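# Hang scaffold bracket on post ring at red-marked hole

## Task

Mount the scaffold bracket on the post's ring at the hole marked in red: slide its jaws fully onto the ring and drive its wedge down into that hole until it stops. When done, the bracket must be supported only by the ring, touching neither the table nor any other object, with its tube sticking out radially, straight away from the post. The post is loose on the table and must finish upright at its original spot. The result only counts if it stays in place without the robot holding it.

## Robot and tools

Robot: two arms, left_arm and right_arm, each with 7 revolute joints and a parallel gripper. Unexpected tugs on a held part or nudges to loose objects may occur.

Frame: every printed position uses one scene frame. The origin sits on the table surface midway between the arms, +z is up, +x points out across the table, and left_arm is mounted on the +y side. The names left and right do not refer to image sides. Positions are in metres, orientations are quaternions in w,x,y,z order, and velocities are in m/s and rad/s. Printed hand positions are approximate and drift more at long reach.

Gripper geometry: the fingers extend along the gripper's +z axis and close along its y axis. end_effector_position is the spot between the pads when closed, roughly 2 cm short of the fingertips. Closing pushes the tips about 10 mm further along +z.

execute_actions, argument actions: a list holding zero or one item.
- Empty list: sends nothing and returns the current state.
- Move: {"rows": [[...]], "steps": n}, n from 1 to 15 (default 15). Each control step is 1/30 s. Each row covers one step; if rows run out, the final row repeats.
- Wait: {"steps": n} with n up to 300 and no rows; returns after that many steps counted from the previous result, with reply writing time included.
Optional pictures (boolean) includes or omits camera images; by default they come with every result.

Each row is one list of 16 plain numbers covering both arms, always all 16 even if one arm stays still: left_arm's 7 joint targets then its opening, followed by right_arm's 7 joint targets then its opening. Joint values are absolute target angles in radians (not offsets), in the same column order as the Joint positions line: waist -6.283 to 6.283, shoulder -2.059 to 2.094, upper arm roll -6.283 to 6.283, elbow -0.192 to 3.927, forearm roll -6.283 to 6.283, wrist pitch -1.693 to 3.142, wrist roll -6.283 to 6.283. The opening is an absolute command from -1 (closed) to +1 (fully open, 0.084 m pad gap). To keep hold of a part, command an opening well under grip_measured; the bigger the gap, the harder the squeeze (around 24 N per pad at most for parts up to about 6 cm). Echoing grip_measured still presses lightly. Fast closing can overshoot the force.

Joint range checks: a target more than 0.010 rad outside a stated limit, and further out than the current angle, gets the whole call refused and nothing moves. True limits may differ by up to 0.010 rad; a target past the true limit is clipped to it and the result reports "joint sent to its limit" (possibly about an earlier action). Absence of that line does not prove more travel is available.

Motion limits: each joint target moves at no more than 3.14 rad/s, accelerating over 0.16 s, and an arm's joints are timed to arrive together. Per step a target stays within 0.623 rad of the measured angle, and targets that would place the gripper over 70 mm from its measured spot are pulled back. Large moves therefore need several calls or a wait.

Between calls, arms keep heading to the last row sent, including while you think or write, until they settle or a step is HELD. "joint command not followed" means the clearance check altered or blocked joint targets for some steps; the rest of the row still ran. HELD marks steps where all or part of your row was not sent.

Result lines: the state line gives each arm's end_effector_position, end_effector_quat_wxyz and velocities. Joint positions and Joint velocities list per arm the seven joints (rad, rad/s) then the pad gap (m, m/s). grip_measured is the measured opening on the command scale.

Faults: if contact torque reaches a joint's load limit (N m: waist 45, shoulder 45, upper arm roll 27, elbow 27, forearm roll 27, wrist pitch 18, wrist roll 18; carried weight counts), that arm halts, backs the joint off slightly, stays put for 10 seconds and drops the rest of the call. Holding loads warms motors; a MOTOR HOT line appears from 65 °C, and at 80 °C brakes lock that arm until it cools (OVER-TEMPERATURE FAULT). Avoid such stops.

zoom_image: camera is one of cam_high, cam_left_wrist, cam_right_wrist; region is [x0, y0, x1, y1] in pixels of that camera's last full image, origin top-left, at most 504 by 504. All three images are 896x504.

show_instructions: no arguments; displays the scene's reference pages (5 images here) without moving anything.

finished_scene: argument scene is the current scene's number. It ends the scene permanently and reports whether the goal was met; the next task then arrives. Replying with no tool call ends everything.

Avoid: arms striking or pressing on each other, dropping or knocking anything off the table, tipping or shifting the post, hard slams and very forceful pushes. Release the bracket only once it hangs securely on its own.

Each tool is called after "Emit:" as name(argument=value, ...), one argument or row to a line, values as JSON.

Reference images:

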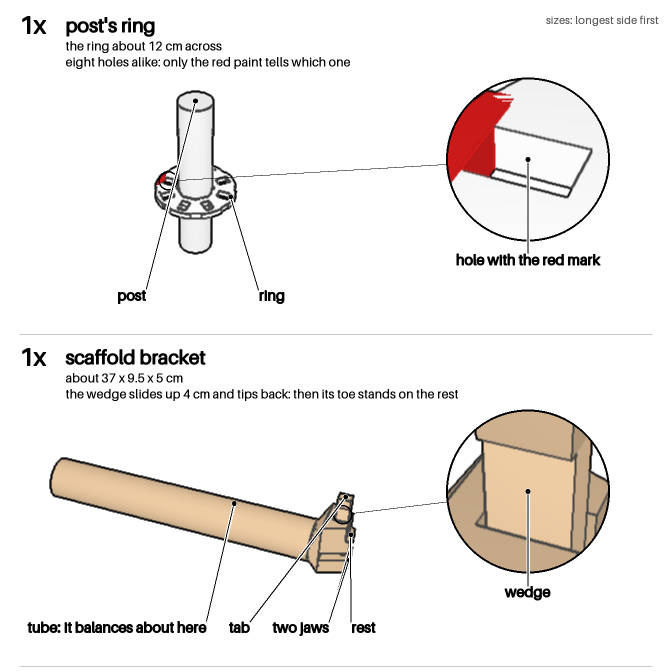

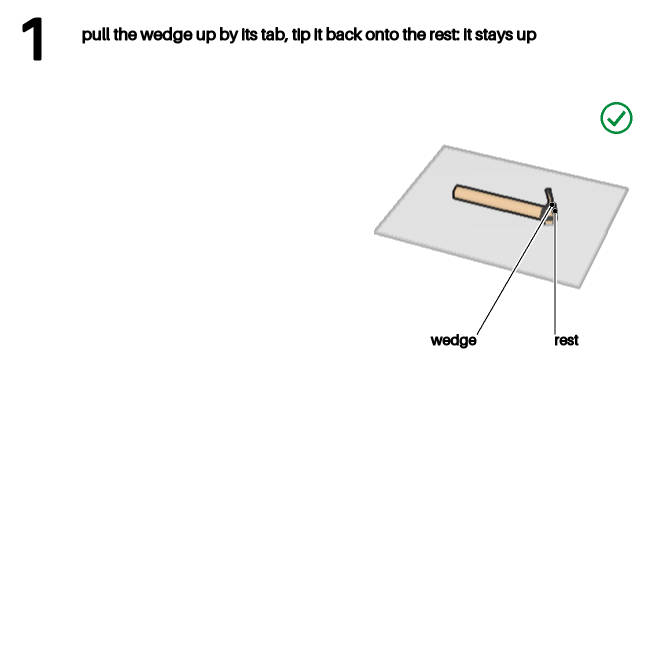

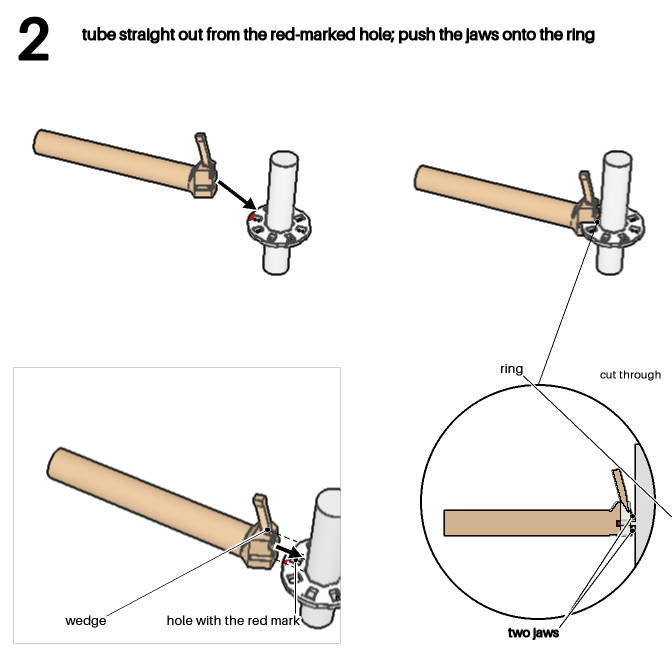

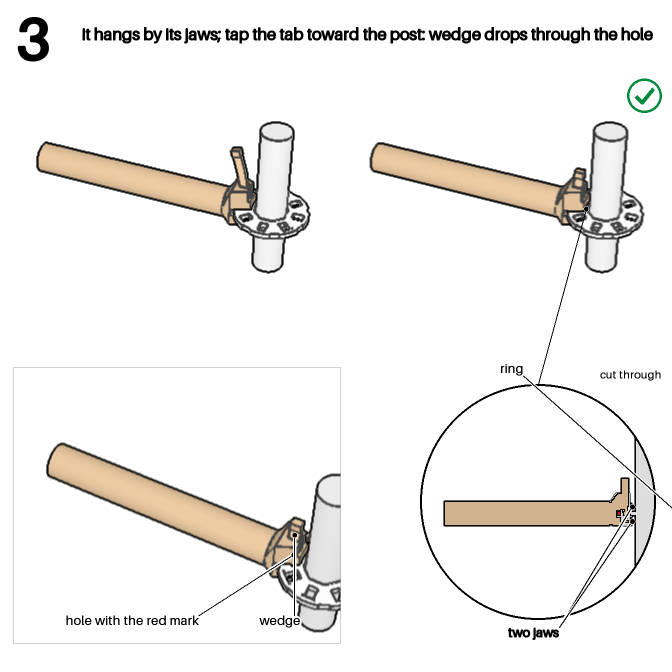

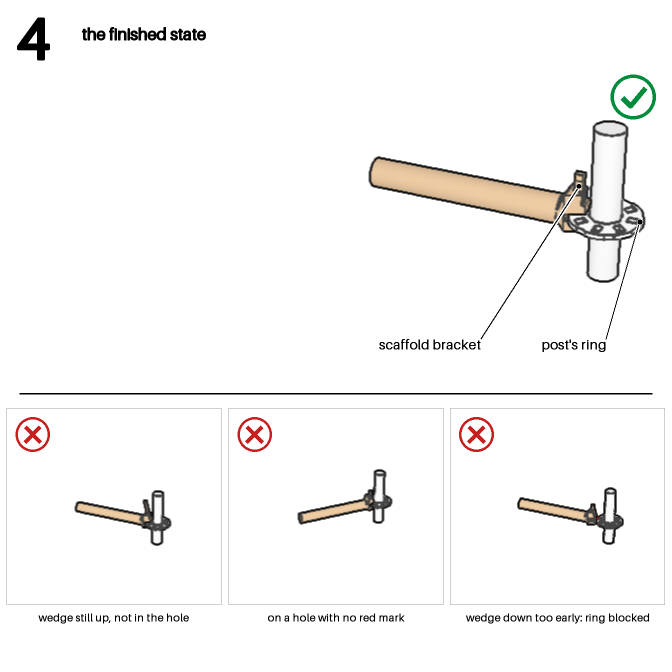

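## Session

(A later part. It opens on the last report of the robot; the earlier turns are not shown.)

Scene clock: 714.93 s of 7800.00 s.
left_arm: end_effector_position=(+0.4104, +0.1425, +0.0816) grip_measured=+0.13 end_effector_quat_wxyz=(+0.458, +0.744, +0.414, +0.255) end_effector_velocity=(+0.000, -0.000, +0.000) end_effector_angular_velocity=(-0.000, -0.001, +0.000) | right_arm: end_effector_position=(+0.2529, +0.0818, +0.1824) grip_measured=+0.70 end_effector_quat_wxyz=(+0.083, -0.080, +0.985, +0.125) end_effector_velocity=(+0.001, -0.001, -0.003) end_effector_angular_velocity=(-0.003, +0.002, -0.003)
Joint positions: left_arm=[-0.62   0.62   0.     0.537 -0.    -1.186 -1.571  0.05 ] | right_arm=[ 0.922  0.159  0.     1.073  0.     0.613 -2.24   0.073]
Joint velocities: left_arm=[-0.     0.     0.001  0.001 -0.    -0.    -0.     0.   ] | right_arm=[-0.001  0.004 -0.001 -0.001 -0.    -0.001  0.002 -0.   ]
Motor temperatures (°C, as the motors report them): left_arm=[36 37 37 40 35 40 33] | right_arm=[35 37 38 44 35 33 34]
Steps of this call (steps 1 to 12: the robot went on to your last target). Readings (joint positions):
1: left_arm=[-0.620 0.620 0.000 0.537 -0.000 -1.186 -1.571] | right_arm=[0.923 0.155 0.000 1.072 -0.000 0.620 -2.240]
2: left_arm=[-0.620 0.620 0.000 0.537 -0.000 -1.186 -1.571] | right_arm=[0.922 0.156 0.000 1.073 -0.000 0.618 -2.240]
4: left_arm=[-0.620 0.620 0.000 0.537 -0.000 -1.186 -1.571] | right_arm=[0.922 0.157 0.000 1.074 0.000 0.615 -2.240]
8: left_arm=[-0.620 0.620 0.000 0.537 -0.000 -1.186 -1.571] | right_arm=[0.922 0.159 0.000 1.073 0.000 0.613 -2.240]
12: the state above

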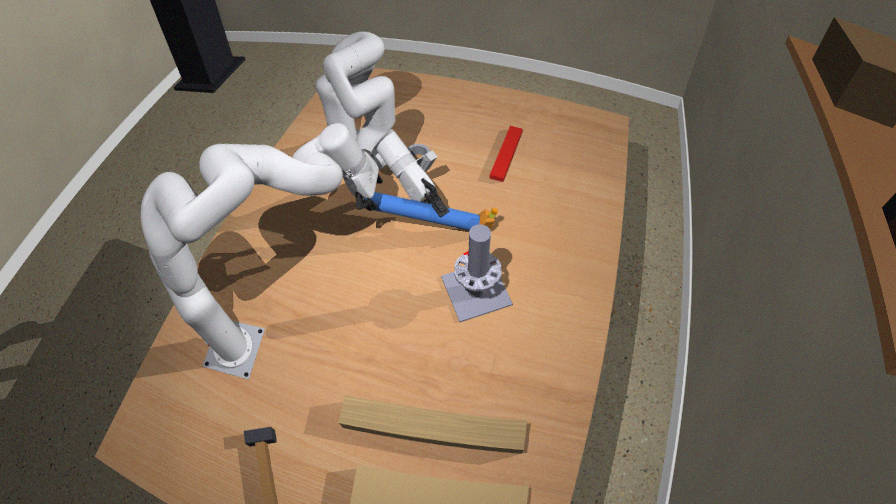

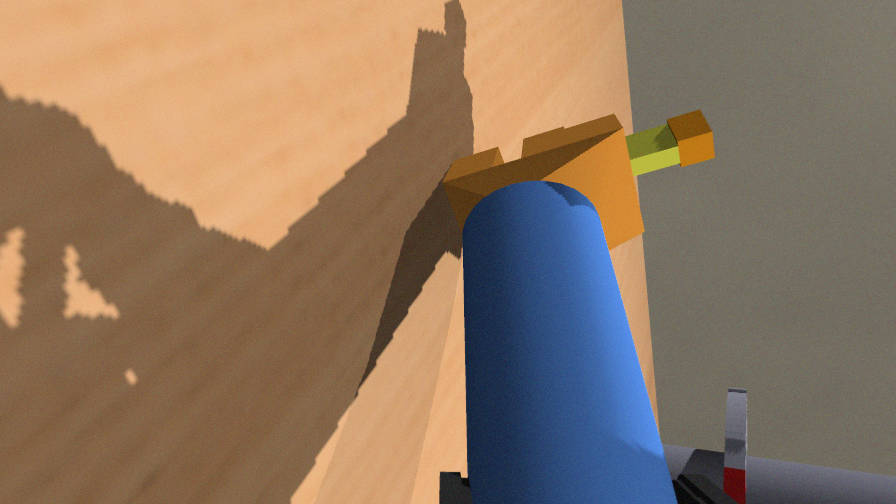

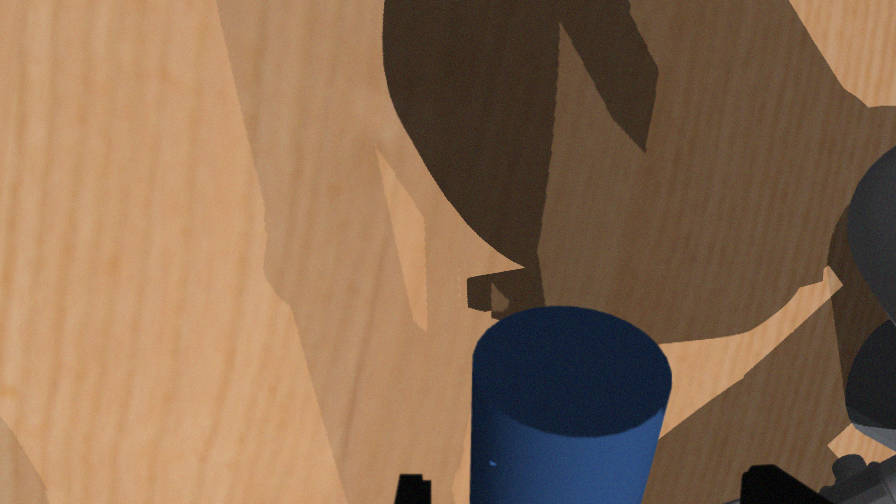

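Emit:
execute_actions(
  actions=[
    {"rows": [[-0.62,0.620,0.0,0.537,0.0,-1.186,-1.571,-1, 0.922,0.170,0.0,1.073,0.0,0.603,-2.24,0.7],[-0.62,0.620,0.0,0.537,0.0,-1.186,-1.571,-1, 0.922,0.180,0.0,1.073,0.0,0.593,-2.24,0.7],[-0.62,0.620,0.0,0.537,0.0,-1.186,-1.571,-1, 0.922,0.190,0.0,1.073,0.0,0.583,-2.24,0.7],[-0.62,0.620,0.0,0.537,0.0,-1.186,-1.571,-1, 0.922,0.200,0.0,1.074,0.0,0.574,-2.24,0.7],[-0.62,0.620,0.0,0.537,0.0,-1.186,-1.571,-1, 0.922,0.210,0.0,1.074,0.0,0.564,-2.24,0.7],[-0.62,0.620,0.0,0.537,0.0,-1.186,-1.571,-1, 0.922,0.220,0.0,1.074,0.0,0.554,-2.24,0.7],[-0.62,0.620,0.0,0.537,0.0,-1.186,-1.571,-1, 0.922,0.230,0.0,1.074,0.0,0.544,-2.24,0.7],[-0.62,0.620,0.0,0.537,0.0,-1.186,-1.571,-1, 0.922,0.238,0.0,1.074,0.0,0.536,-2.24,0.6],[-0.62,0.620,0.0,0.537,0.0,-1.186,-1.571,-1, 0.922,0.245,0.0,1.074,0.0,0.529,-2.24,0.5],[-0.62,0.620,0.0,0.537,0.0,-1.186,-1.571,-1, 0.922,0.245,0.0,1.074,0.0,0.529,-2.24,0.4],[-0.62,0.620,0.0,0.537,0.0,-1.186,-1.571,-1, 0.922,0.245,0.0,1.074,0.0,0.529,-2.24,0.3]], "steps": 15},
  ],
  pictures=false,
)

Emit:
execute_actions(
  actions=[
    {"steps": 10},
  ],
)

Scene clock: 735.53 s of 7800.00 s.
left_arm: end_effector_position=(+0.4104, +0.1425, +0.0817) grip_measured=+0.13 end_effector_quat_wxyz=(+0.458, +0.744, +0.414, +0.255) end_effector_velocity=(+0.001, +0.000, +0.001) end_effector_angular_velocity=(-0.000, -0.002, +0.001) | right_arm: end_effector_position=(+0.2575, +0.0900, +0.1470) grip_measured=+0.29 end_effector_quat_wxyz=(+0.083, -0.080, +0.986, +0.124) end_effector_velocity=(+0.006, +0.012, +0.008) end_effector_angular_velocity=(+0.038, -0.022, +0.002)
Joint positions: left_arm=[-0.62   0.62   0.     0.537 -0.    -1.186 -1.571  0.05 ] | right_arm=[ 0.922  0.243  0.     1.074 -0.     0.532 -2.24   0.056]
Joint velocities: left_arm=[ 0.    -0.     0.001  0.002  0.    -0.     0.     0.   ] | right_arm=[ 0.002  0.009 -0.001  0.018 -0.    -0.035 -0.001  0.   ]
Motor temperatures (°C, as the motors report them): left_arm=[36 37 37 40 35 40 33] | right_arm=[35 37 38 44 35 33 34]
Steps of this call (steps 1 to 30: the robot went on to your last target; steps 31 to 90: nothing new was sent; then 17.10 s passed at rest; steps 91 to 105: all 15 steps of this action). Readings (joint positions):
91: left_arm=[-0.620 0.620 0.000 0.537 -0.000 -1.186 -1.571] | right_arm=[0.922 0.160 -0.000 1.073 -0.000 0.613 -2.240]
92: left_arm=[-0.620 0.620 0.000 0.537 -0.000 -1.186 -1.571] | right_arm=[0.922 0.162 -0.000 1.073 0.000 0.610 -2.240]
94: left_arm=[-0.620 0.620 0.000 0.537 -0.000 -1.186 -1.571] | right_arm=[0.922 0.173 -0.000 1.074 0.000 0.599 -2.240]
98: left_arm=[-0.620 0.620 0.000 0.537 -0.000 -1.186 -1.571] | right_arm=[0.922 0.209 0.000 1.073 -0.000 0.565 -2.240]
105: the state above

Scene clock: 735.87 s of 7800.00 s.
left_arm: end_effector_position=(+0.4104, +0.1425, +0.0817) grip_measured=+0.13 end_effector_quat_wxyz=(+0.458, +0.744, +0.414, +0.255) end_effector_velocity=(-0.000, -0.000, +0.000) end_effector_angular_velocity=(-0.001, -0.000, -0.001) | right_arm: end_effector_position=(+0.2578, +0.0905, +0.1467) grip_measured=+0.29 end_effector_quat_wxyz=(+0.083, -0.080, +0.985, +0.124) end_effector_velocity=(-0.000, -0.000, -0.001) end_effector_angular_velocity=(-0.002, -0.000, +0.002)
Joint positions: left_arm=[-0.62   0.62   0.     0.537 -0.    -1.186 -1.571  0.05 ] | right_arm=[ 0.922  0.245 -0.     1.074  0.     0.529 -2.24   0.056]
Joint velocities: left_arm=[ 0.     0.    -0.001  0.     0.    -0.     0.    -0.   ] | right_arm=[ 0.     0.002  0.    -0.    -0.    -0.001 -0.002  0.   ]
Motor temperatures (°C, as the motors report them): left_arm=[36 37 37 40 35 40 33] | right_arm=[35 37 38 44 35 33 34]
Steps of this call (steps 1 to 10: the robot went on to your last target). Readings (joint positions):
1: left_arm=[-0.620 0.620 0.000 0.537 -0.000 -1.186 -1.571] | right_arm=[0.922 0.243 -0.000 1.074 0.000 0.531 -2.240]
2: left_arm=[-0.620 0.620 0.000 0.537 -0.000 -1.186 -1.571] | right_arm=[0.922 0.243 -0.000 1.074 0.000 0.530 -2.240]
4: left_arm=[-0.620 0.620 0.000 0.537 -0.000 -1.186 -1.571] | right_arm=[0.922 0.244 -0.000 1.074 0.000 0.530 -2.240]
8: left_arm=[-0.620 0.620 0.000 0.537 -0.000 -1.186 -1.571] | right_arm=[0.922 0.245 -0.000 1.074 0.000 0.529 -2.240]
10: the state above

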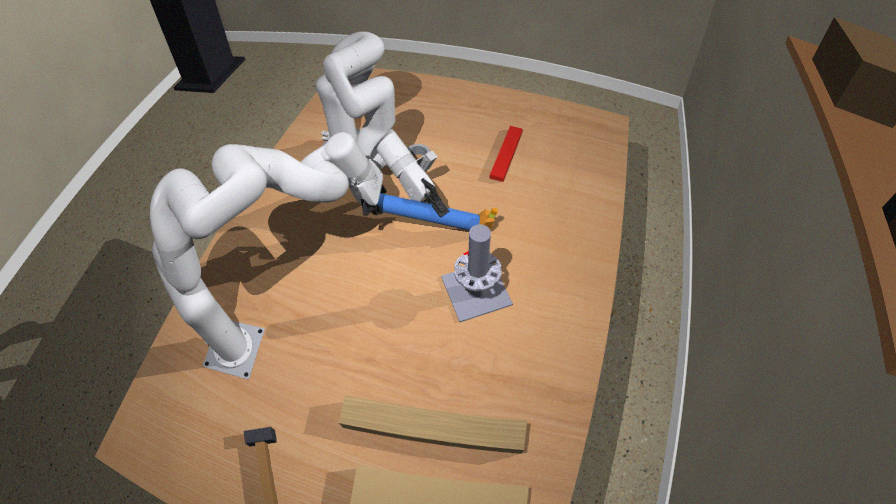

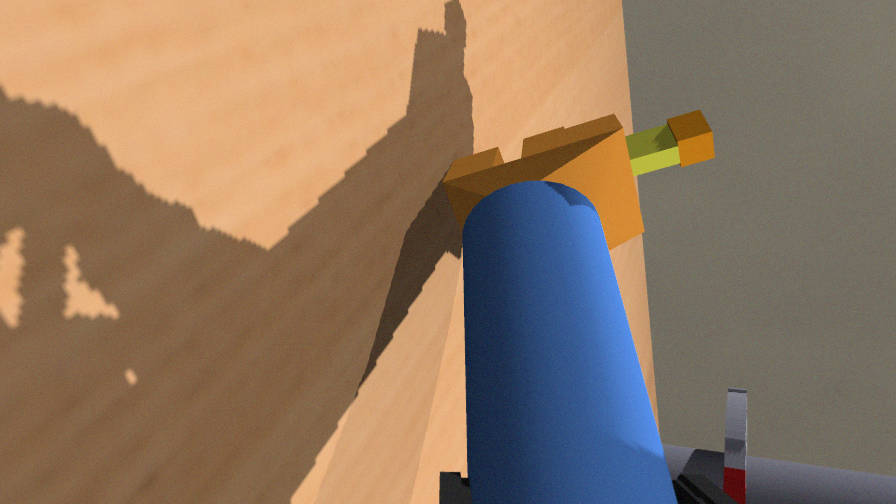

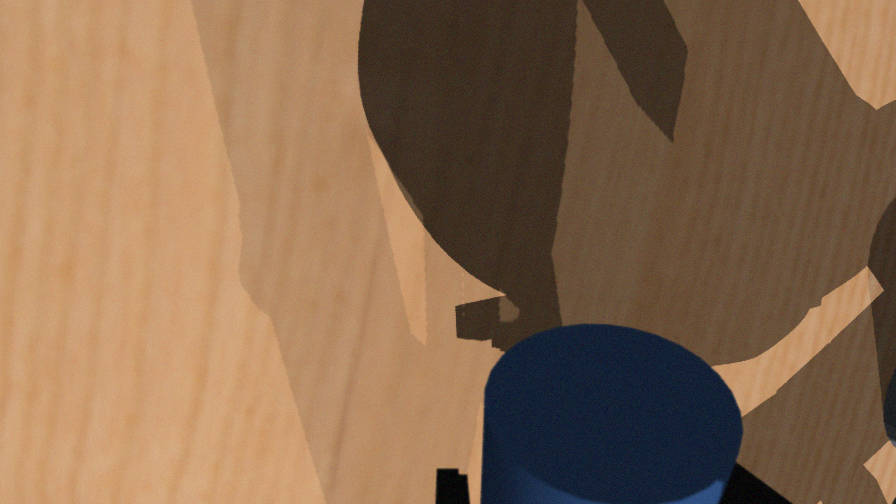

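Emit:
execute_actions(
  actions=[
    {"rows": [[-0.62,0.620,0.0,0.537,0.0,-1.186,-1.571,-1, 0.922,0.245,0.0,1.074,0.0,0.529,-2.24,0.24],[-0.62,0.620,0.0,0.537,0.0,-1.186,-1.571,-1, 0.922,0.245,0.0,1.074,0.0,0.529,-2.24,0.19],[-0.62,0.620,0.0,0.537,0.0,-1.186,-1.571,-1, 0.922,0.245,0.0,1.074,0.0,0.529,-2.24,0.14],[-0.62,0.620,0.0,0.537,0.0,-1.186,-1.571,-1, 0.922,0.245,0.0,1.074,0.0,0.529,-2.24,0.08],[-0.62,0.620,0.0,0.537,0.0,-1.186,-1.571,-1, 0.922,0.245,0.0,1.074,0.0,0.529,-2.24,0.0],[-0.62,0.620,0.0,0.537,0.0,-1.186,-1.571,-1, 0.922,0.245,0.0,1.074,0.0,0.529,-2.24,-0.15],[-0.62,0.620,0.0,0.537,0.0,-1.186,-1.571,-1, 0.922,0.245,0.0,1.074,0.0,0.529,-2.24,-0.35],[-0.62,0.620,0.0,0.537,0.0,-1.186,-1.571,-1, 0.922,0.245,0.0,1.074,0.0,0.529,-2.24,-0.6],[-0.62,0.620,0.0,0.537,0.0,-1.186,-1.571,-1, 0.922,0.245,0.0,1.074,0.0,0.529,-2.24,-1],[-0.62,0.620,0.0,0.537,0.0,-1.186,-1.571,-1, 0.922,0.245,0.0,1.074,0.0,0.529,-2.24,-1],[-0.62,0.620,0.0,0.537,0.0,-1.186,-1.571,-0.3, 0.922,0.245,0.0,1.074,0.0,0.529,-2.24,-1],[-0.62,0.620,0.0,0.537,0.0,-1.186,-1.571,0.1, 0.922,0.245,0.0,1.074,0.0,0.529,-2.24,-1],[-0.62,0.620,0.0,0.537,0.0,-1.186,-1.571,0.2, 0.922,0.245,0.0,1.074,0.0,0.529,-2.24,-1],[-0.62,0.620,0.0,0.537,0.0,-1.186,-1.571,0.3, 0.922,0.245,0.0,1.074,0.0,0.529,-2.24,-1],[-0.62,0.620,0.0,0.537,0.0,-1.186,-1.571,0.45, 0.922,0.245,0.0,1.074,0.0,0.529,-2.24,-1]], "steps": 15},
  ],
  pictures=false,
)

Emit:
execute_actions(
  actions=[
    {"steps": 12},
  ],
)

Scene clock: 753.70 s of 7800.00 s.
left_arm: end_effector_position=(+0.4118, +0.1423, +0.0837) grip_measured=+0.35 end_effector_quat_wxyz=(+0.460, +0.743, +0.414, +0.256) end_effector_velocity=(+0.018, -0.005, +0.028) end_effector_angular_velocity=(-0.040, -0.066, +0.011) | right_arm: end_effector_position=(+0.2574, +0.0900, +0.1454) grip_measured=+0.13 end_effector_quat_wxyz=(+0.082, -0.081, +0.986, +0.123) end_effector_velocity=(-0.007, -0.006, -0.019) end_effector_angular_velocity=(-0.033, +0.014, +0.014)
Joint positions: left_arm=[-0.62   0.618  0.     0.539 -0.    -1.188 -1.572  0.059] | right_arm=[ 0.922  0.246  0.     1.073 -0.     0.529 -2.24   0.05 ]
Joint velocities: left_arm=[ 0.003 -0.025  0.005  0.034 -0.003 -0.019 -0.003  0.178] | right_arm=[ 0.003  0.02   0.002 -0.017 -0.004 -0.002 -0.006  0.   ]
Motor temperatures (°C, as the motors report them): left_arm=[36 37 37 40 35 40 33] | right_arm=[35 37 38 44 35 33 34]
Steps of this call (steps 1 to 15: the robot went on to your last target; steps 16 to 90: nothing new was sent; then 14.33 s passed at rest; steps 91 to 105: all 15 steps of this action). Readings (joint positions):
91: left_arm=[-0.620 0.620 0.000 0.537 -0.000 -1.186 -1.571] | right_arm=[0.922 0.245 -0.000 1.074 -0.000 0.529 -2.240]
92: left_arm=[-0.620 0.620 0.000 0.537 -0.000 -1.186 -1.571] | right_arm=[0.922 0.245 -0.000 1.074 -0.000 0.529 -2.240]
94: left_arm=[-0.620 0.620 0.000 0.537 -0.000 -1.186 -1.571] | right_arm=[0.922 0.245 -0.000 1.074 -0.000 0.529 -2.240]
98: left_arm=[-0.620 0.620 0.000 0.537 -0.000 -1.186 -1.571] | right_arm=[0.922 0.245 -0.000 1.074 -0.000 0.529 -2.240]
105: the state above

Scene clock: 754.10 s of 7800.00 s.
left_arm: end_effector_position=(+0.4106, +0.1425, +0.0819) grip_measured=+0.44 end_effector_quat_wxyz=(+0.458, +0.744, +0.414, +0.255) end_effector_velocity=(-0.001, -0.000, -0.002) end_effector_angular_velocity=(+0.003, +0.004, -0.002) | right_arm: end_effector_position=(+0.2577, +0.0903, +0.1462) grip_measured=+0.13 end_effector_quat_wxyz=(+0.083, -0.080, +0.986, +0.124) end_effector_velocity=(+0.000, +0.000, +0.001) end_effector_angular_velocity=(+0.001, -0.002, +0.000)
Joint positions: left_arm=[-0.62   0.62   0.     0.537 -0.    -1.186 -1.571  0.063] | right_arm=[ 0.922  0.245  0.     1.074  0.     0.529 -2.24   0.05 ]
Joint velocities: left_arm=[-0.001  0.002 -0.    -0.001  0.     0.002  0.     0.   ] | right_arm=[ 0.    -0.001 -0.001  0.    -0.001 -0.     0.    -0.   ]
Motor temperatures (°C, as the motors report them): left_arm=[36 37 37 40 35 40 33] | right_arm=[35 37 38 44 35 33 34]
Steps of this call (steps 1 to 12: the robot went on to your last target). Readings (joint positions):
1: left_arm=[-0.620 0.618 0.001 0.540 -0.000 -1.188 -1.572] | right_arm=[0.922 0.247 0.000 1.073 -0.000 0.529 -2.240]
2: left_arm=[-0.620 0.618 0.001 0.540 -0.000 -1.188 -1.572] | right_arm=[0.922 0.247 0.000 1.073 -0.000 0.529 -2.240]
4: left_arm=[-0.620 0.618 0.000 0.539 -0.000 -1.188 -1.571] | right_arm=[0.922 0.246 0.000 1.073 -0.000 0.529 -2.240]
8: left_arm=[-0.620 0.619 0.000 0.538 -0.000 -1.187 -1.571] | right_arm=[0.922 0.245 0.000 1.074 0.000 0.529 -2.240]
12: the state above

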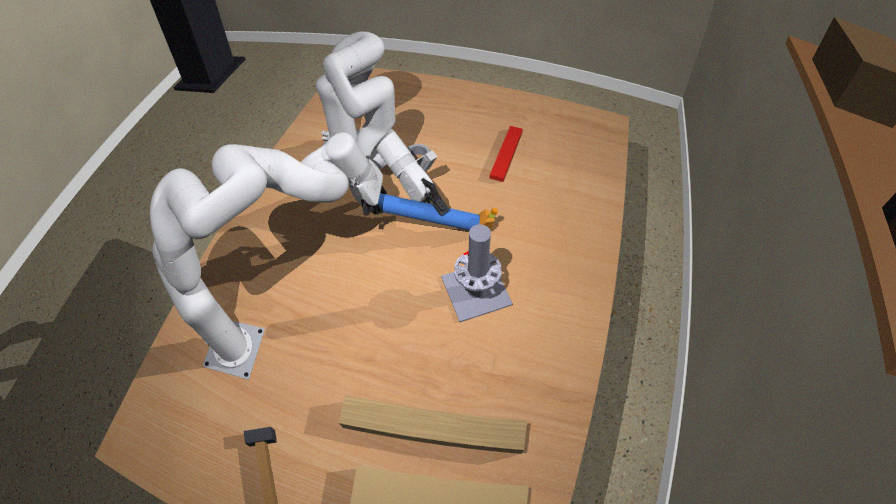

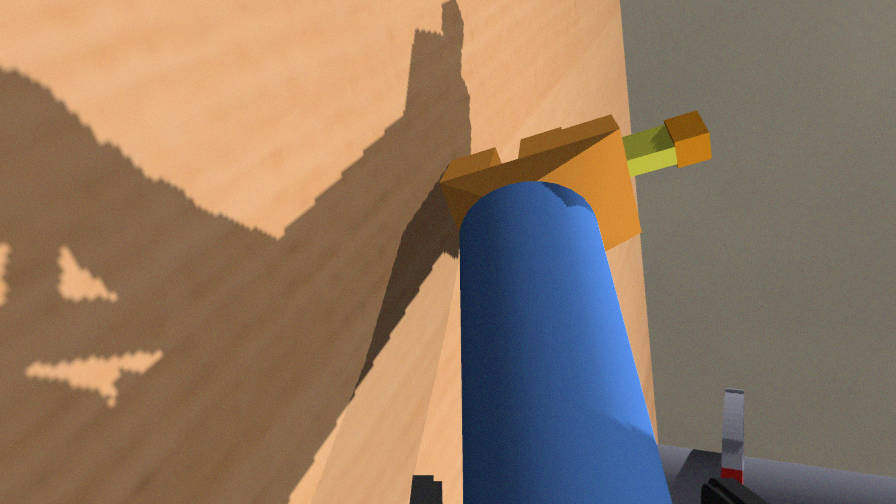

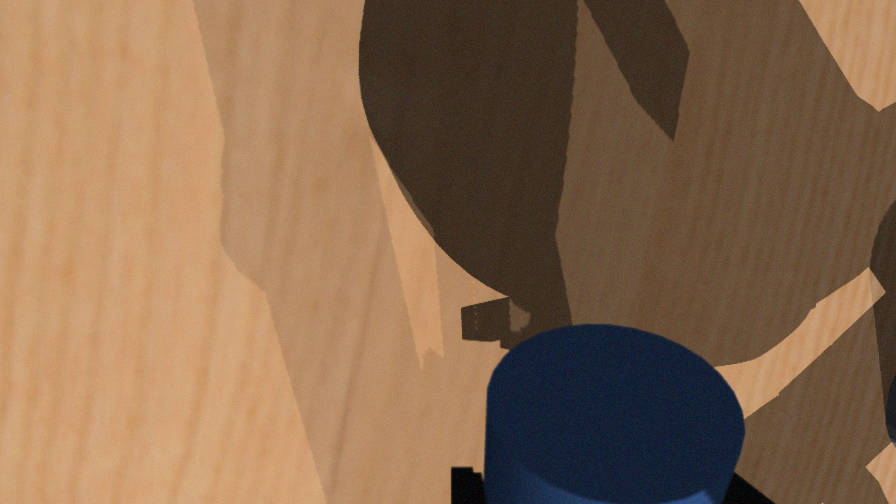

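Emit:
execute_actions(
  actions=[
    {"rows": [[-0.615,0.609,0.0,0.522,0.0,-1.189,-1.571,0.5, 0.922,0.245,0.0,1.074,0.0,0.529,-2.24,-1],[-0.610,0.598,0.0,0.507,0.0,-1.193,-1.571,0.5, 0.922,0.245,0.0,1.074,0.0,0.529,-2.24,-1],[-0.605,0.587,0.0,0.493,0.0,-1.196,-1.571,0.5, 0.922,0.245,0.0,1.074,0.0,0.529,-2.24,-1],[-0.600,0.576,0.0,0.478,0.0,-1.200,-1.571,0.5, 0.922,0.245,0.0,1.074,0.0,0.529,-2.24,-1],[-0.595,0.566,0.0,0.463,0.0,-1.204,-1.571,0.5, 0.922,0.245,0.0,1.074,0.0,0.529,-2.24,-1],[-0.590,0.555,0.0,0.448,0.0,-1.208,-1.571,0.5, 0.922,0.245,0.0,1.074,0.0,0.529,-2.24,-1],[-0.585,0.544,0.0,0.434,0.0,-1.211,-1.571,0.5, 0.922,0.245,0.0,1.074,0.0,0.529,-2.24,-1],[-0.580,0.533,0.0,0.419,0.0,-1.215,-1.571,0.5, 0.922,0.245,0.0,1.074,0.0,0.529,-2.24,-1],[-0.575,0.523,0.0,0.404,0.0,-1.219,-1.571,0.5, 0.922,0.245,0.0,1.074,0.0,0.529,-2.24,-1],[-0.570,0.512,0.0,0.390,0.0,-1.223,-1.571,0.5, 0.922,0.245,0.0,1.074,0.0,0.529,-2.24,-1],[-0.565,0.501,0.0,0.375,0.0,-1.226,-1.571,0.5, 0.922,0.245,0.0,1.074,0.0,0.529,-2.24,-1],[-0.560,0.490,0.0,0.360,0.0,-1.230,-1.571,0.5, 0.922,0.245,0.0,1.074,0.0,0.529,-2.24,-1]], "steps": 15},
  ],
  pictures=false,
)

Emit:
execute_actions(
  actions=[
    {"steps": 12},
  ],
)

Scene clock: 784.63 s of 7800.00 s.
left_arm: end_effector_position=(+0.3887, +0.1875, +0.1029) grip_measured=+0.49 end_effector_quat_wxyz=(+0.450, +0.733, +0.435, +0.267) end_effector_velocity=(-0.028, +0.052, +0.023) end_effector_angular_velocity=(+0.003, +0.003, +0.067) | right_arm: end_effector_position=(+0.2578, +0.0904, +0.1465) grip_measured=+0.13 end_effector_quat_wxyz=(+0.083, -0.080, +0.986, +0.124) end_effector_velocity=(+0.001, -0.000, -0.000) end_effector_angular_velocity=(+0.000, +0.001, -0.002)
Joint positions: left_arm=[-0.565  0.501  0.001  0.375 -0.    -1.226 -1.571  0.065] | right_arm=[ 0.922  0.245  0.     1.074 -0.     0.529 -2.24   0.05 ]
Joint velocities: left_arm=[ 0.065 -0.136  0.002 -0.187 -0.001 -0.046  0.    -0.   ] | right_arm=[-0.001  0.001 -0.     0.     0.001 -0.    -0.001  0.   ]
Motor temperatures (°C, as the motors report them): left_arm=[36 37 37 40 35 39 33] | right_arm=[35 38 38 45 35 33 34]
Steps of this call (steps 1 to 15: the robot went on to your last target; steps 16 to 90: nothing new was sent; then 27.03 s passed at rest; steps 91 to 105: all 15 steps of this action). Readings (joint positions):
91: left_arm=[-0.620 0.620 -0.000 0.537 0.000 -1.186 -1.571] | right_arm=[0.922 0.245 0.000 1.074 0.000 0.529 -2.240]
92: left_arm=[-0.619 0.618 -0.000 0.534 0.000 -1.187 -1.571] | right_arm=[0.922 0.245 0.000 1.074 0.000 0.529 -2.240]
94: left_arm=[-0.614 0.606 -0.001 0.518 0.000 -1.190 -1.571] | right_arm=[0.922 0.245 0.000 1.074 -0.000 0.529 -2.240]
98: left_arm=[-0.596 0.568 0.000 0.466 -0.000 -1.203 -1.571] | right_arm=[0.922 0.245 0.000 1.074 -0.000 0.529 -2.240]
105: the state above

Scene clock: 785.03 s of 7800.00 s.
left_arm: end_effector_position=(+0.3863, +0.1909, +0.1048) grip_measured=+0.49 end_effector_quat_wxyz=(+0.449, +0.732, +0.436, +0.267) end_effector_velocity=(-0.001, +0.001, -0.000) end_effector_angular_velocity=(+0.001, +0.002, +0.002) | right_arm: end_effector_position=(+0.2578, +0.0904, +0.1465) grip_measured=+0.13 end_effector_quat_wxyz=(+0.083, -0.080, +0.986, +0.124) end_effector_velocity=(-0.000, -0.000, -0.000) end_effector_angular_velocity=(-0.000, +0.001, -0.000)
Joint positions: left_arm=[-0.56   0.49  -0.     0.36   0.    -1.23  -1.571  0.065] | right_arm=[ 0.922  0.245  0.     1.074 -0.     0.529 -2.24   0.05 ]
Joint velocities: left_arm=[ 0.001 -0.002  0.    -0.005 -0.    -0.001  0.    -0.   ] | right_arm=[ 0.  0.  0.  0.  0.  0. -0. -0.]
Motor temperatures (°C, as the motors report them): left_arm=[36 37 37 40 35 39 33] | right_arm=[35 38 38 45 35 33 34]
Steps of this call (steps 1 to 12: the robot went on to your last target). Readings (joint positions):
1: left_arm=[-0.563 0.497 0.001 0.370 -0.000 -1.227 -1.571] | right_arm=[0.922 0.245 0.000 1.074 -0.000 0.529 -2.240]
2: left_arm=[-0.562 0.495 0.000 0.367 -0.000 -1.228 -1.571] | right_arm=[0.922 0.245 0.000 1.074 -0.000 0.529 -2.240]
4: left_arm=[-0.561 0.492 -0.000 0.364 0.000 -1.229 -1.571] | right_arm=[0.922 0.245 0.000 1.074 -0.000 0.529 -2.240]
8: left_arm=[-0.560 0.491 -0.000 0.361 0.000 -1.230 -1.571] | right_arm=[0.922 0.245 0.000 1.074 -0.000 0.529 -2.240]
12: the state above

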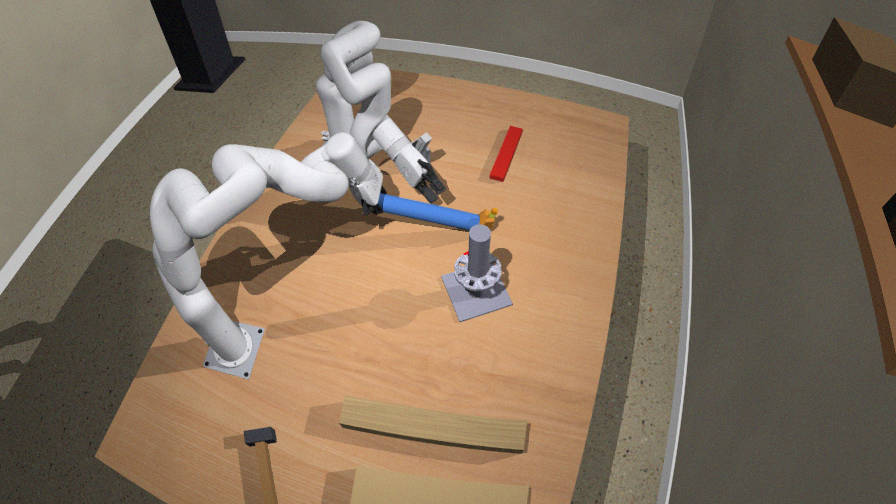

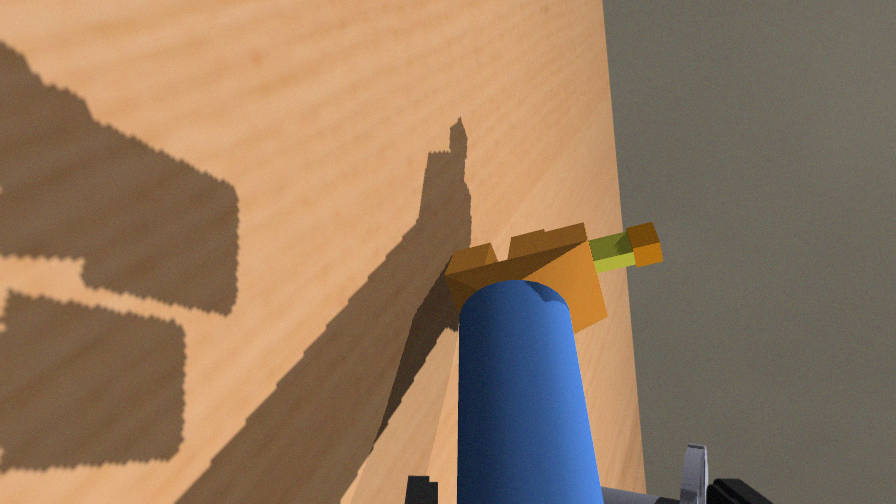

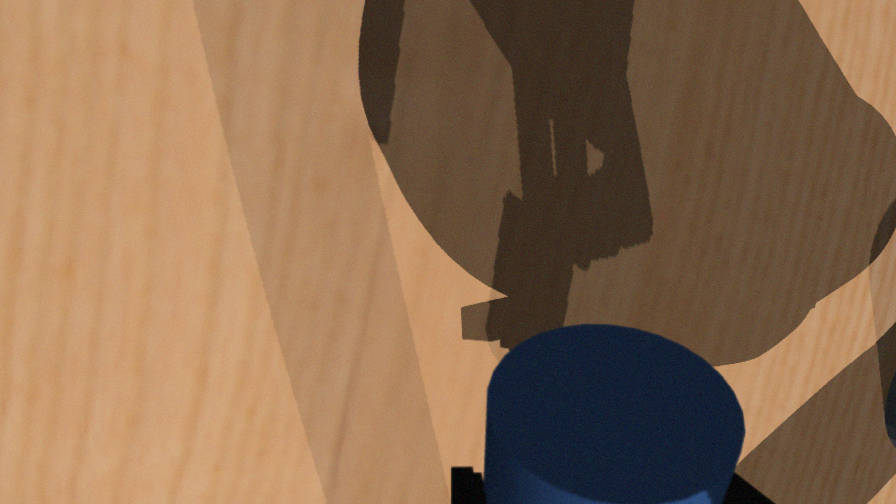

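Emit:
execute_actions(
  actions=[
    {"rows": [[-0.549,0.455,0.0,0.374,0.0,-1.155,-1.571,0.5, 0.925,0.251,0.0,1.070,0.0,0.519,-2.237,-1],[-0.539,0.420,0.0,0.387,0.0,-1.079,-1.571,0.5, 0.928,0.258,0.0,1.067,0.0,0.509,-2.234,-1],[-0.528,0.385,0.0,0.401,0.0,-1.004,-1.571,0.5, 0.930,0.264,0.0,1.063,0.0,0.499,-2.232,-1],[-0.517,0.350,0.0,0.415,0.0,-0.928,-1.571,0.5, 0.933,0.270,0.0,1.059,0.0,0.489,-2.229,-1],[-0.507,0.315,0.0,0.429,0.0,-0.853,-1.571,0.5, 0.936,0.277,0.0,1.056,0.0,0.479,-2.226,-1],[-0.496,0.280,0.0,0.442,0.0,-0.777,-1.571,0.5, 0.939,0.283,0.0,1.052,0.0,0.469,-2.223,-1],[-0.485,0.245,0.0,0.456,0.0,-0.702,-1.571,0.5, 0.942,0.289,0.0,1.048,0.0,0.459,-2.220,-1],[-0.475,0.209,0.0,0.470,0.0,-0.626,-1.571,0.5, 0.945,0.296,0.0,1.045,0.0,0.449,-2.218,-1],[-0.464,0.174,0.0,0.484,0.0,-0.551,-1.571,0.5, 0.947,0.302,0.0,1.041,0.0,0.439,-2.215,-1],[-0.453,0.139,0.0,0.497,0.0,-0.475,-1.571,0.5, 0.950,0.308,0.0,1.038,0.0,0.429,-2.212,-1],[-0.443,0.104,0.0,0.511,0.0,-0.400,-1.571,0.5, 0.953,0.315,0.0,1.034,0.0,0.419,-2.209,-1],[-0.432,0.069,0.0,0.525,0.0,-0.324,-1.571,0.5, 0.956,0.321,0.0,1.030,0.0,0.409,-2.206,-1],[-0.421,0.034,0.0,0.539,0.0,-0.249,-1.571,0.5, 0.959,0.327,0.0,1.027,0.0,0.399,-2.204,-1],[-0.411,-0.001,0.0,0.552,0.0,-0.173,-1.571,0.5, 0.961,0.334,0.0,1.023,0.0,0.389,-2.201,-1],[-0.40,-0.036,0.0,0.566,0.0,-0.098,-1.571,0.5, 0.964,0.340,0.0,1.019,0.0,0.379,-2.198,-1]], "steps": 15},
  ],
  pictures=false,
)

Emit:
execute_actions(
  actions=[
    {"rows": [[-0.40,-0.036,0.0,0.566,0.0,-0.098,-1.571,0.5, 0.966,0.349,0.0,1.020,0.0,0.371,-2.196,-1],[-0.40,-0.036,0.0,0.566,0.0,-0.098,-1.571,0.5, 0.968,0.358,0.0,1.020,0.0,0.363,-2.194,-1],[-0.40,-0.036,0.0,0.566,0.0,-0.098,-1.571,0.5, 0.970,0.367,0.0,1.021,0.0,0.354,-2.192,-1],[-0.40,-0.036,0.0,0.566,0.0,-0.098,-1.571,0.5, 0.971,0.376,0.0,1.022,0.0,0.346,-2.190,-1],[-0.40,-0.036,0.0,0.566,0.0,-0.098,-1.571,0.5, 0.973,0.384,0.0,1.022,0.0,0.338,-2.189,-1],[-0.40,-0.036,0.0,0.566,0.0,-0.098,-1.571,0.5, 0.975,0.393,0.0,1.023,0.0,0.330,-2.187,-1],[-0.40,-0.036,0.0,0.566,0.0,-0.098,-1.571,0.5, 0.977,0.402,0.0,1.024,0.0,0.322,-2.185,-1],[-0.40,-0.036,0.0,0.566,0.0,-0.098,-1.571,0.5, 0.979,0.411,0.0,1.024,0.0,0.313,-2.183,-1],[-0.40,-0.036,0.0,0.566,0.0,-0.098,-1.571,0.5, 0.981,0.420,0.0,1.025,0.0,0.305,-2.181,-1],[-0.40,-0.036,0.0,0.566,0.0,-0.098,-1.571,0.5, 0.982,0.429,0.0,1.026,0.0,0.297,-2.179,-1],[-0.40,-0.036,0.0,0.566,0.0,-0.098,-1.571,0.5, 0.984,0.438,0.0,1.026,0.0,0.289,-2.177,-1],[-0.40,-0.036,0.0,0.566,0.0,-0.098,-1.571,0.5, 0.986,0.446,0.0,1.027,0.0,0.281,-2.176,-1],[-0.40,-0.036,0.0,0.566,0.0,-0.098,-1.571,0.5, 0.988,0.455,0.0,1.028,0.0,0.272,-2.174,-1],[-0.40,-0.036,0.0,0.566,0.0,-0.098,-1.571,0.5, 0.989,0.460,0.0,1.028,0.0,0.268,-2.173,-1]], "steps": 15},
  ],
  pictures=false,
)

Emit:
execute_actions(
  actions=[
    {"steps": 15},
  ],
)

Scene clock: 839.13 s of 7800.00 s.
left_arm: end_effector_position=(+0.4532, +0.2202, +0.1460) grip_measured=+0.49 end_effector_quat_wxyz=(+0.334, +0.759, +0.511, +0.225) end_effector_velocity=(+0.094, +0.139, +0.190) end_effector_angular_velocity=(+0.297, +0.729, +0.314) | right_arm: end_effector_position=(+0.2402, +0.0973, +0.1025) grip_measured=+0.13 end_effector_quat_wxyz=(+0.079, -0.080, +0.985, +0.127) end_effector_velocity=(-0.035, +0.010, -0.106) end_effector_angular_velocity=(+0.023, +0.010, -0.013)
Joint positions: left_arm=[-0.45   0.129  0.     0.502 -0.    -0.455 -1.571  0.065] | right_arm=[ 0.955  0.319 -0.     1.032 -0.     0.411 -2.208  0.05 ]
Joint velocities: left_arm=[ 0.315 -1.036 -0.001  0.404  0.     2.226  0.001 -0.   ] | right_arm=[ 0.073  0.189 -0.011 -0.099 -0.002 -0.304  0.081  0.   ]
Motor temperatures (°C, as the motors report them): left_arm=[36 37 37 39 35 39 33] | right_arm=[35 38 38 45 35 33 34]
Steps of this call (steps 1 to 30: the robot went on to your last target; steps 31 to 90: nothing new was sent; then 50.60 s passed at rest; steps 91 to 105: all 15 steps of this action). Readings (joint positions):
91: left_arm=[-0.560 0.490 -0.000 0.360 0.000 -1.230 -1.571] | right_arm=[0.922 0.245 -0.000 1.074 0.000 0.529 -2.240]
92: left_arm=[-0.559 0.488 -0.000 0.360 0.000 -1.225 -1.571] | right_arm=[0.923 0.246 -0.000 1.073 0.000 0.526 -2.239]
94: left_arm=[-0.554 0.470 -0.001 0.367 0.000 -1.181 -1.571] | right_arm=[0.926 0.252 0.000 1.069 0.000 0.515 -2.235]
98: left_arm=[-0.522 0.365 -0.000 0.409 0.000 -0.960 -1.571] | right_arm=[0.936 0.276 0.001 1.056 0.000 0.481 -2.226]
105: the state above

Scene clock: 839.63 s of 7800.00 s.
left_arm: end_effector_position=(+0.4586, +0.2455, +0.1788) grip_measured=+0.49 end_effector_quat_wxyz=(+0.279, +0.766, +0.544, +0.198) end_effector_velocity=(+0.003, +0.002, +0.007) end_effector_angular_velocity=(-0.002, -0.005, +0.005) | right_arm: end_effector_position=(+0.2258, +0.1066, +0.0484) grip_measured=+0.13 end_effector_quat_wxyz=(+0.075, -0.080, +0.986, +0.129) end_effector_velocity=(-0.027, +0.014, -0.091) end_effector_angular_velocity=(-0.003, +0.019, +0.008)
Joint positions: left_arm=[-0.401 -0.034 -0.     0.565  0.    -0.1   -1.571  0.065] | right_arm=[ 0.985  0.443 -0.001  1.027  0.     0.284 -2.176  0.05 ]
Joint velocities: left_arm=[ 0.003 -0.012  0.001  0.01  -0.001  0.017  0.     0.   ] | right_arm=[ 0.046  0.217  0.005  0.014  0.001 -0.192  0.045 -0.   ]
Motor temperatures (°C, as the motors report them): left_arm=[36 37 37 39 35 39 33] | right_arm=[35 38 38 45 35 33 34]
Steps of this call (steps 1 to 15: all 15 steps of this action). Readings (joint positions):
1: left_arm=[-0.440 0.095 0.000 0.515 -0.000 -0.381 -1.571] | right_arm=[0.957 0.326 -0.001 1.029 -0.000 0.401 -2.205]
2: left_arm=[-0.430 0.061 0.000 0.528 -0.000 -0.310 -1.571] | right_arm=[0.960 0.333 -0.001 1.026 -0.000 0.391 -2.202]
4: left_arm=[-0.414 0.008 0.001 0.550 -0.000 -0.201 -1.571] | right_arm=[0.964 0.348 -0.001 1.024 -0.000 0.373 -2.198]
8: left_arm=[-0.403 -0.027 0.000 0.562 -0.000 -0.120 -1.571] | right_arm=[0.972 0.382 -0.001 1.023 -0.000 0.340 -2.189]
15: the state above

Scene clock: 840.13 s of 7800.00 s.
left_arm: end_effector_position=(+0.4591, +0.2458, +0.1799) grip_measured=+0.49 end_effector_quat_wxyz=(+0.280, +0.766, +0.544, +0.198) end_effector_velocity=(-0.000, +0.001, -0.000) end_effector_angular_velocity=(+0.000, +0.000, +0.001) | right_arm: end_effector_position=(+0.2234, +0.1078, +0.0415) grip_measured=+0.13 end_effector_quat_wxyz=(+0.074, -0.080, +0.986, +0.130) end_effector_velocity=(-0.001, +0.000, -0.001) end_effector_angular_velocity=(-0.000, -0.000, +0.000)
Joint positions: left_arm=[-0.4   -0.036 -0.     0.566  0.    -0.098 -1.571  0.065] | right_arm=[ 0.989  0.46   0.     1.028  0.     0.268 -2.173  0.05 ]
Joint velocities: left_arm=[ 0.001 -0.001  0.    -0.001 -0.     0.     0.     0.   ] | right_arm=[ 0.002  0.002 -0.001  0.    -0.    -0.001  0.001 -0.   ]
Motor temperatures (°C, as the motors report them): left_arm=[36 37 37 40 35 39 33] | right_arm=[35 38 38 45 35 33 34]
Steps of this call (steps 1 to 15: the robot went on to your last target). Readings (joint positions):
1: left_arm=[-0.400 -0.035 -0.000 0.565 0.000 -0.099 -1.571] | right_arm=[0.986 0.449 -0.000 1.027 0.000 0.278 -2.175]
2: left_arm=[-0.400 -0.035 -0.000 0.565 0.000 -0.099 -1.571] | right_arm=[0.987 0.453 -0.000 1.027 0.000 0.275 -2.174]
4: left_arm=[-0.400 -0.035 -0.000 0.566 0.000 -0.098 -1.571] | right_arm=[0.988 0.457 0.000 1.027 0.000 0.271 -2.174]
8: left_arm=[-0.400 -0.036 -0.000 0.566 0.000 -0.098 -1.571] | right_arm=[0.989 0.459 0.000 1.028 0.000 0.269 -2.173]
15: the state above

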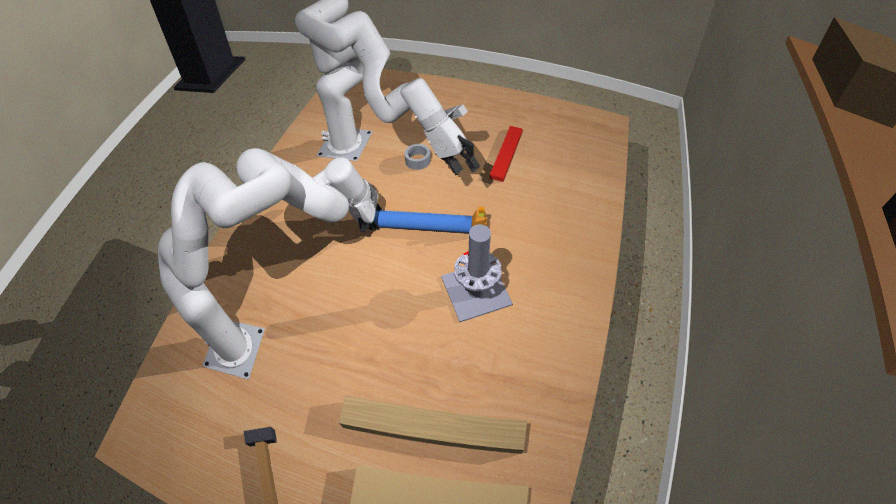

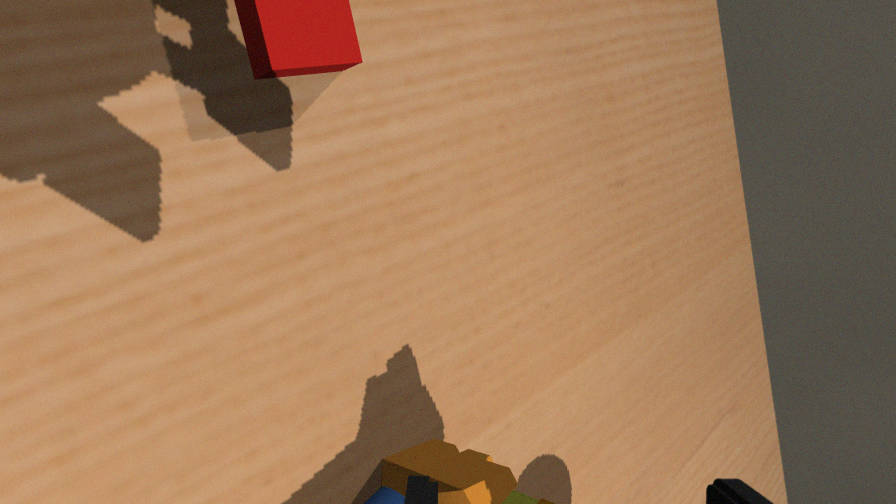

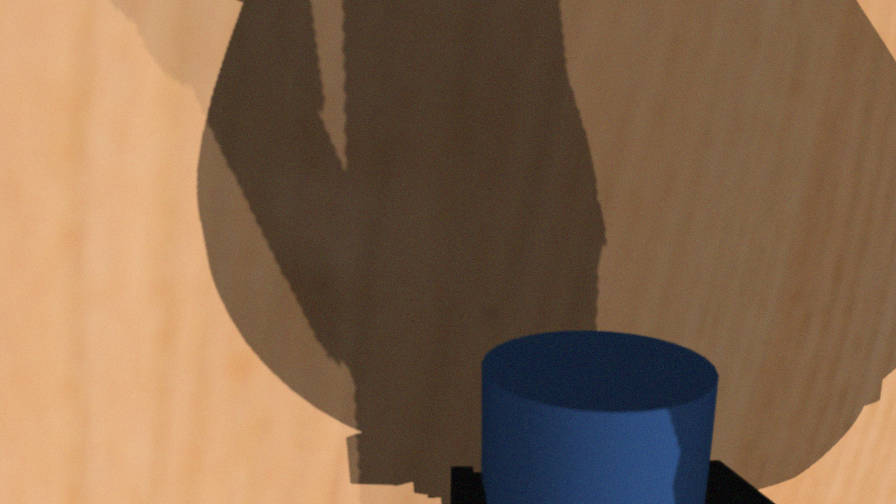

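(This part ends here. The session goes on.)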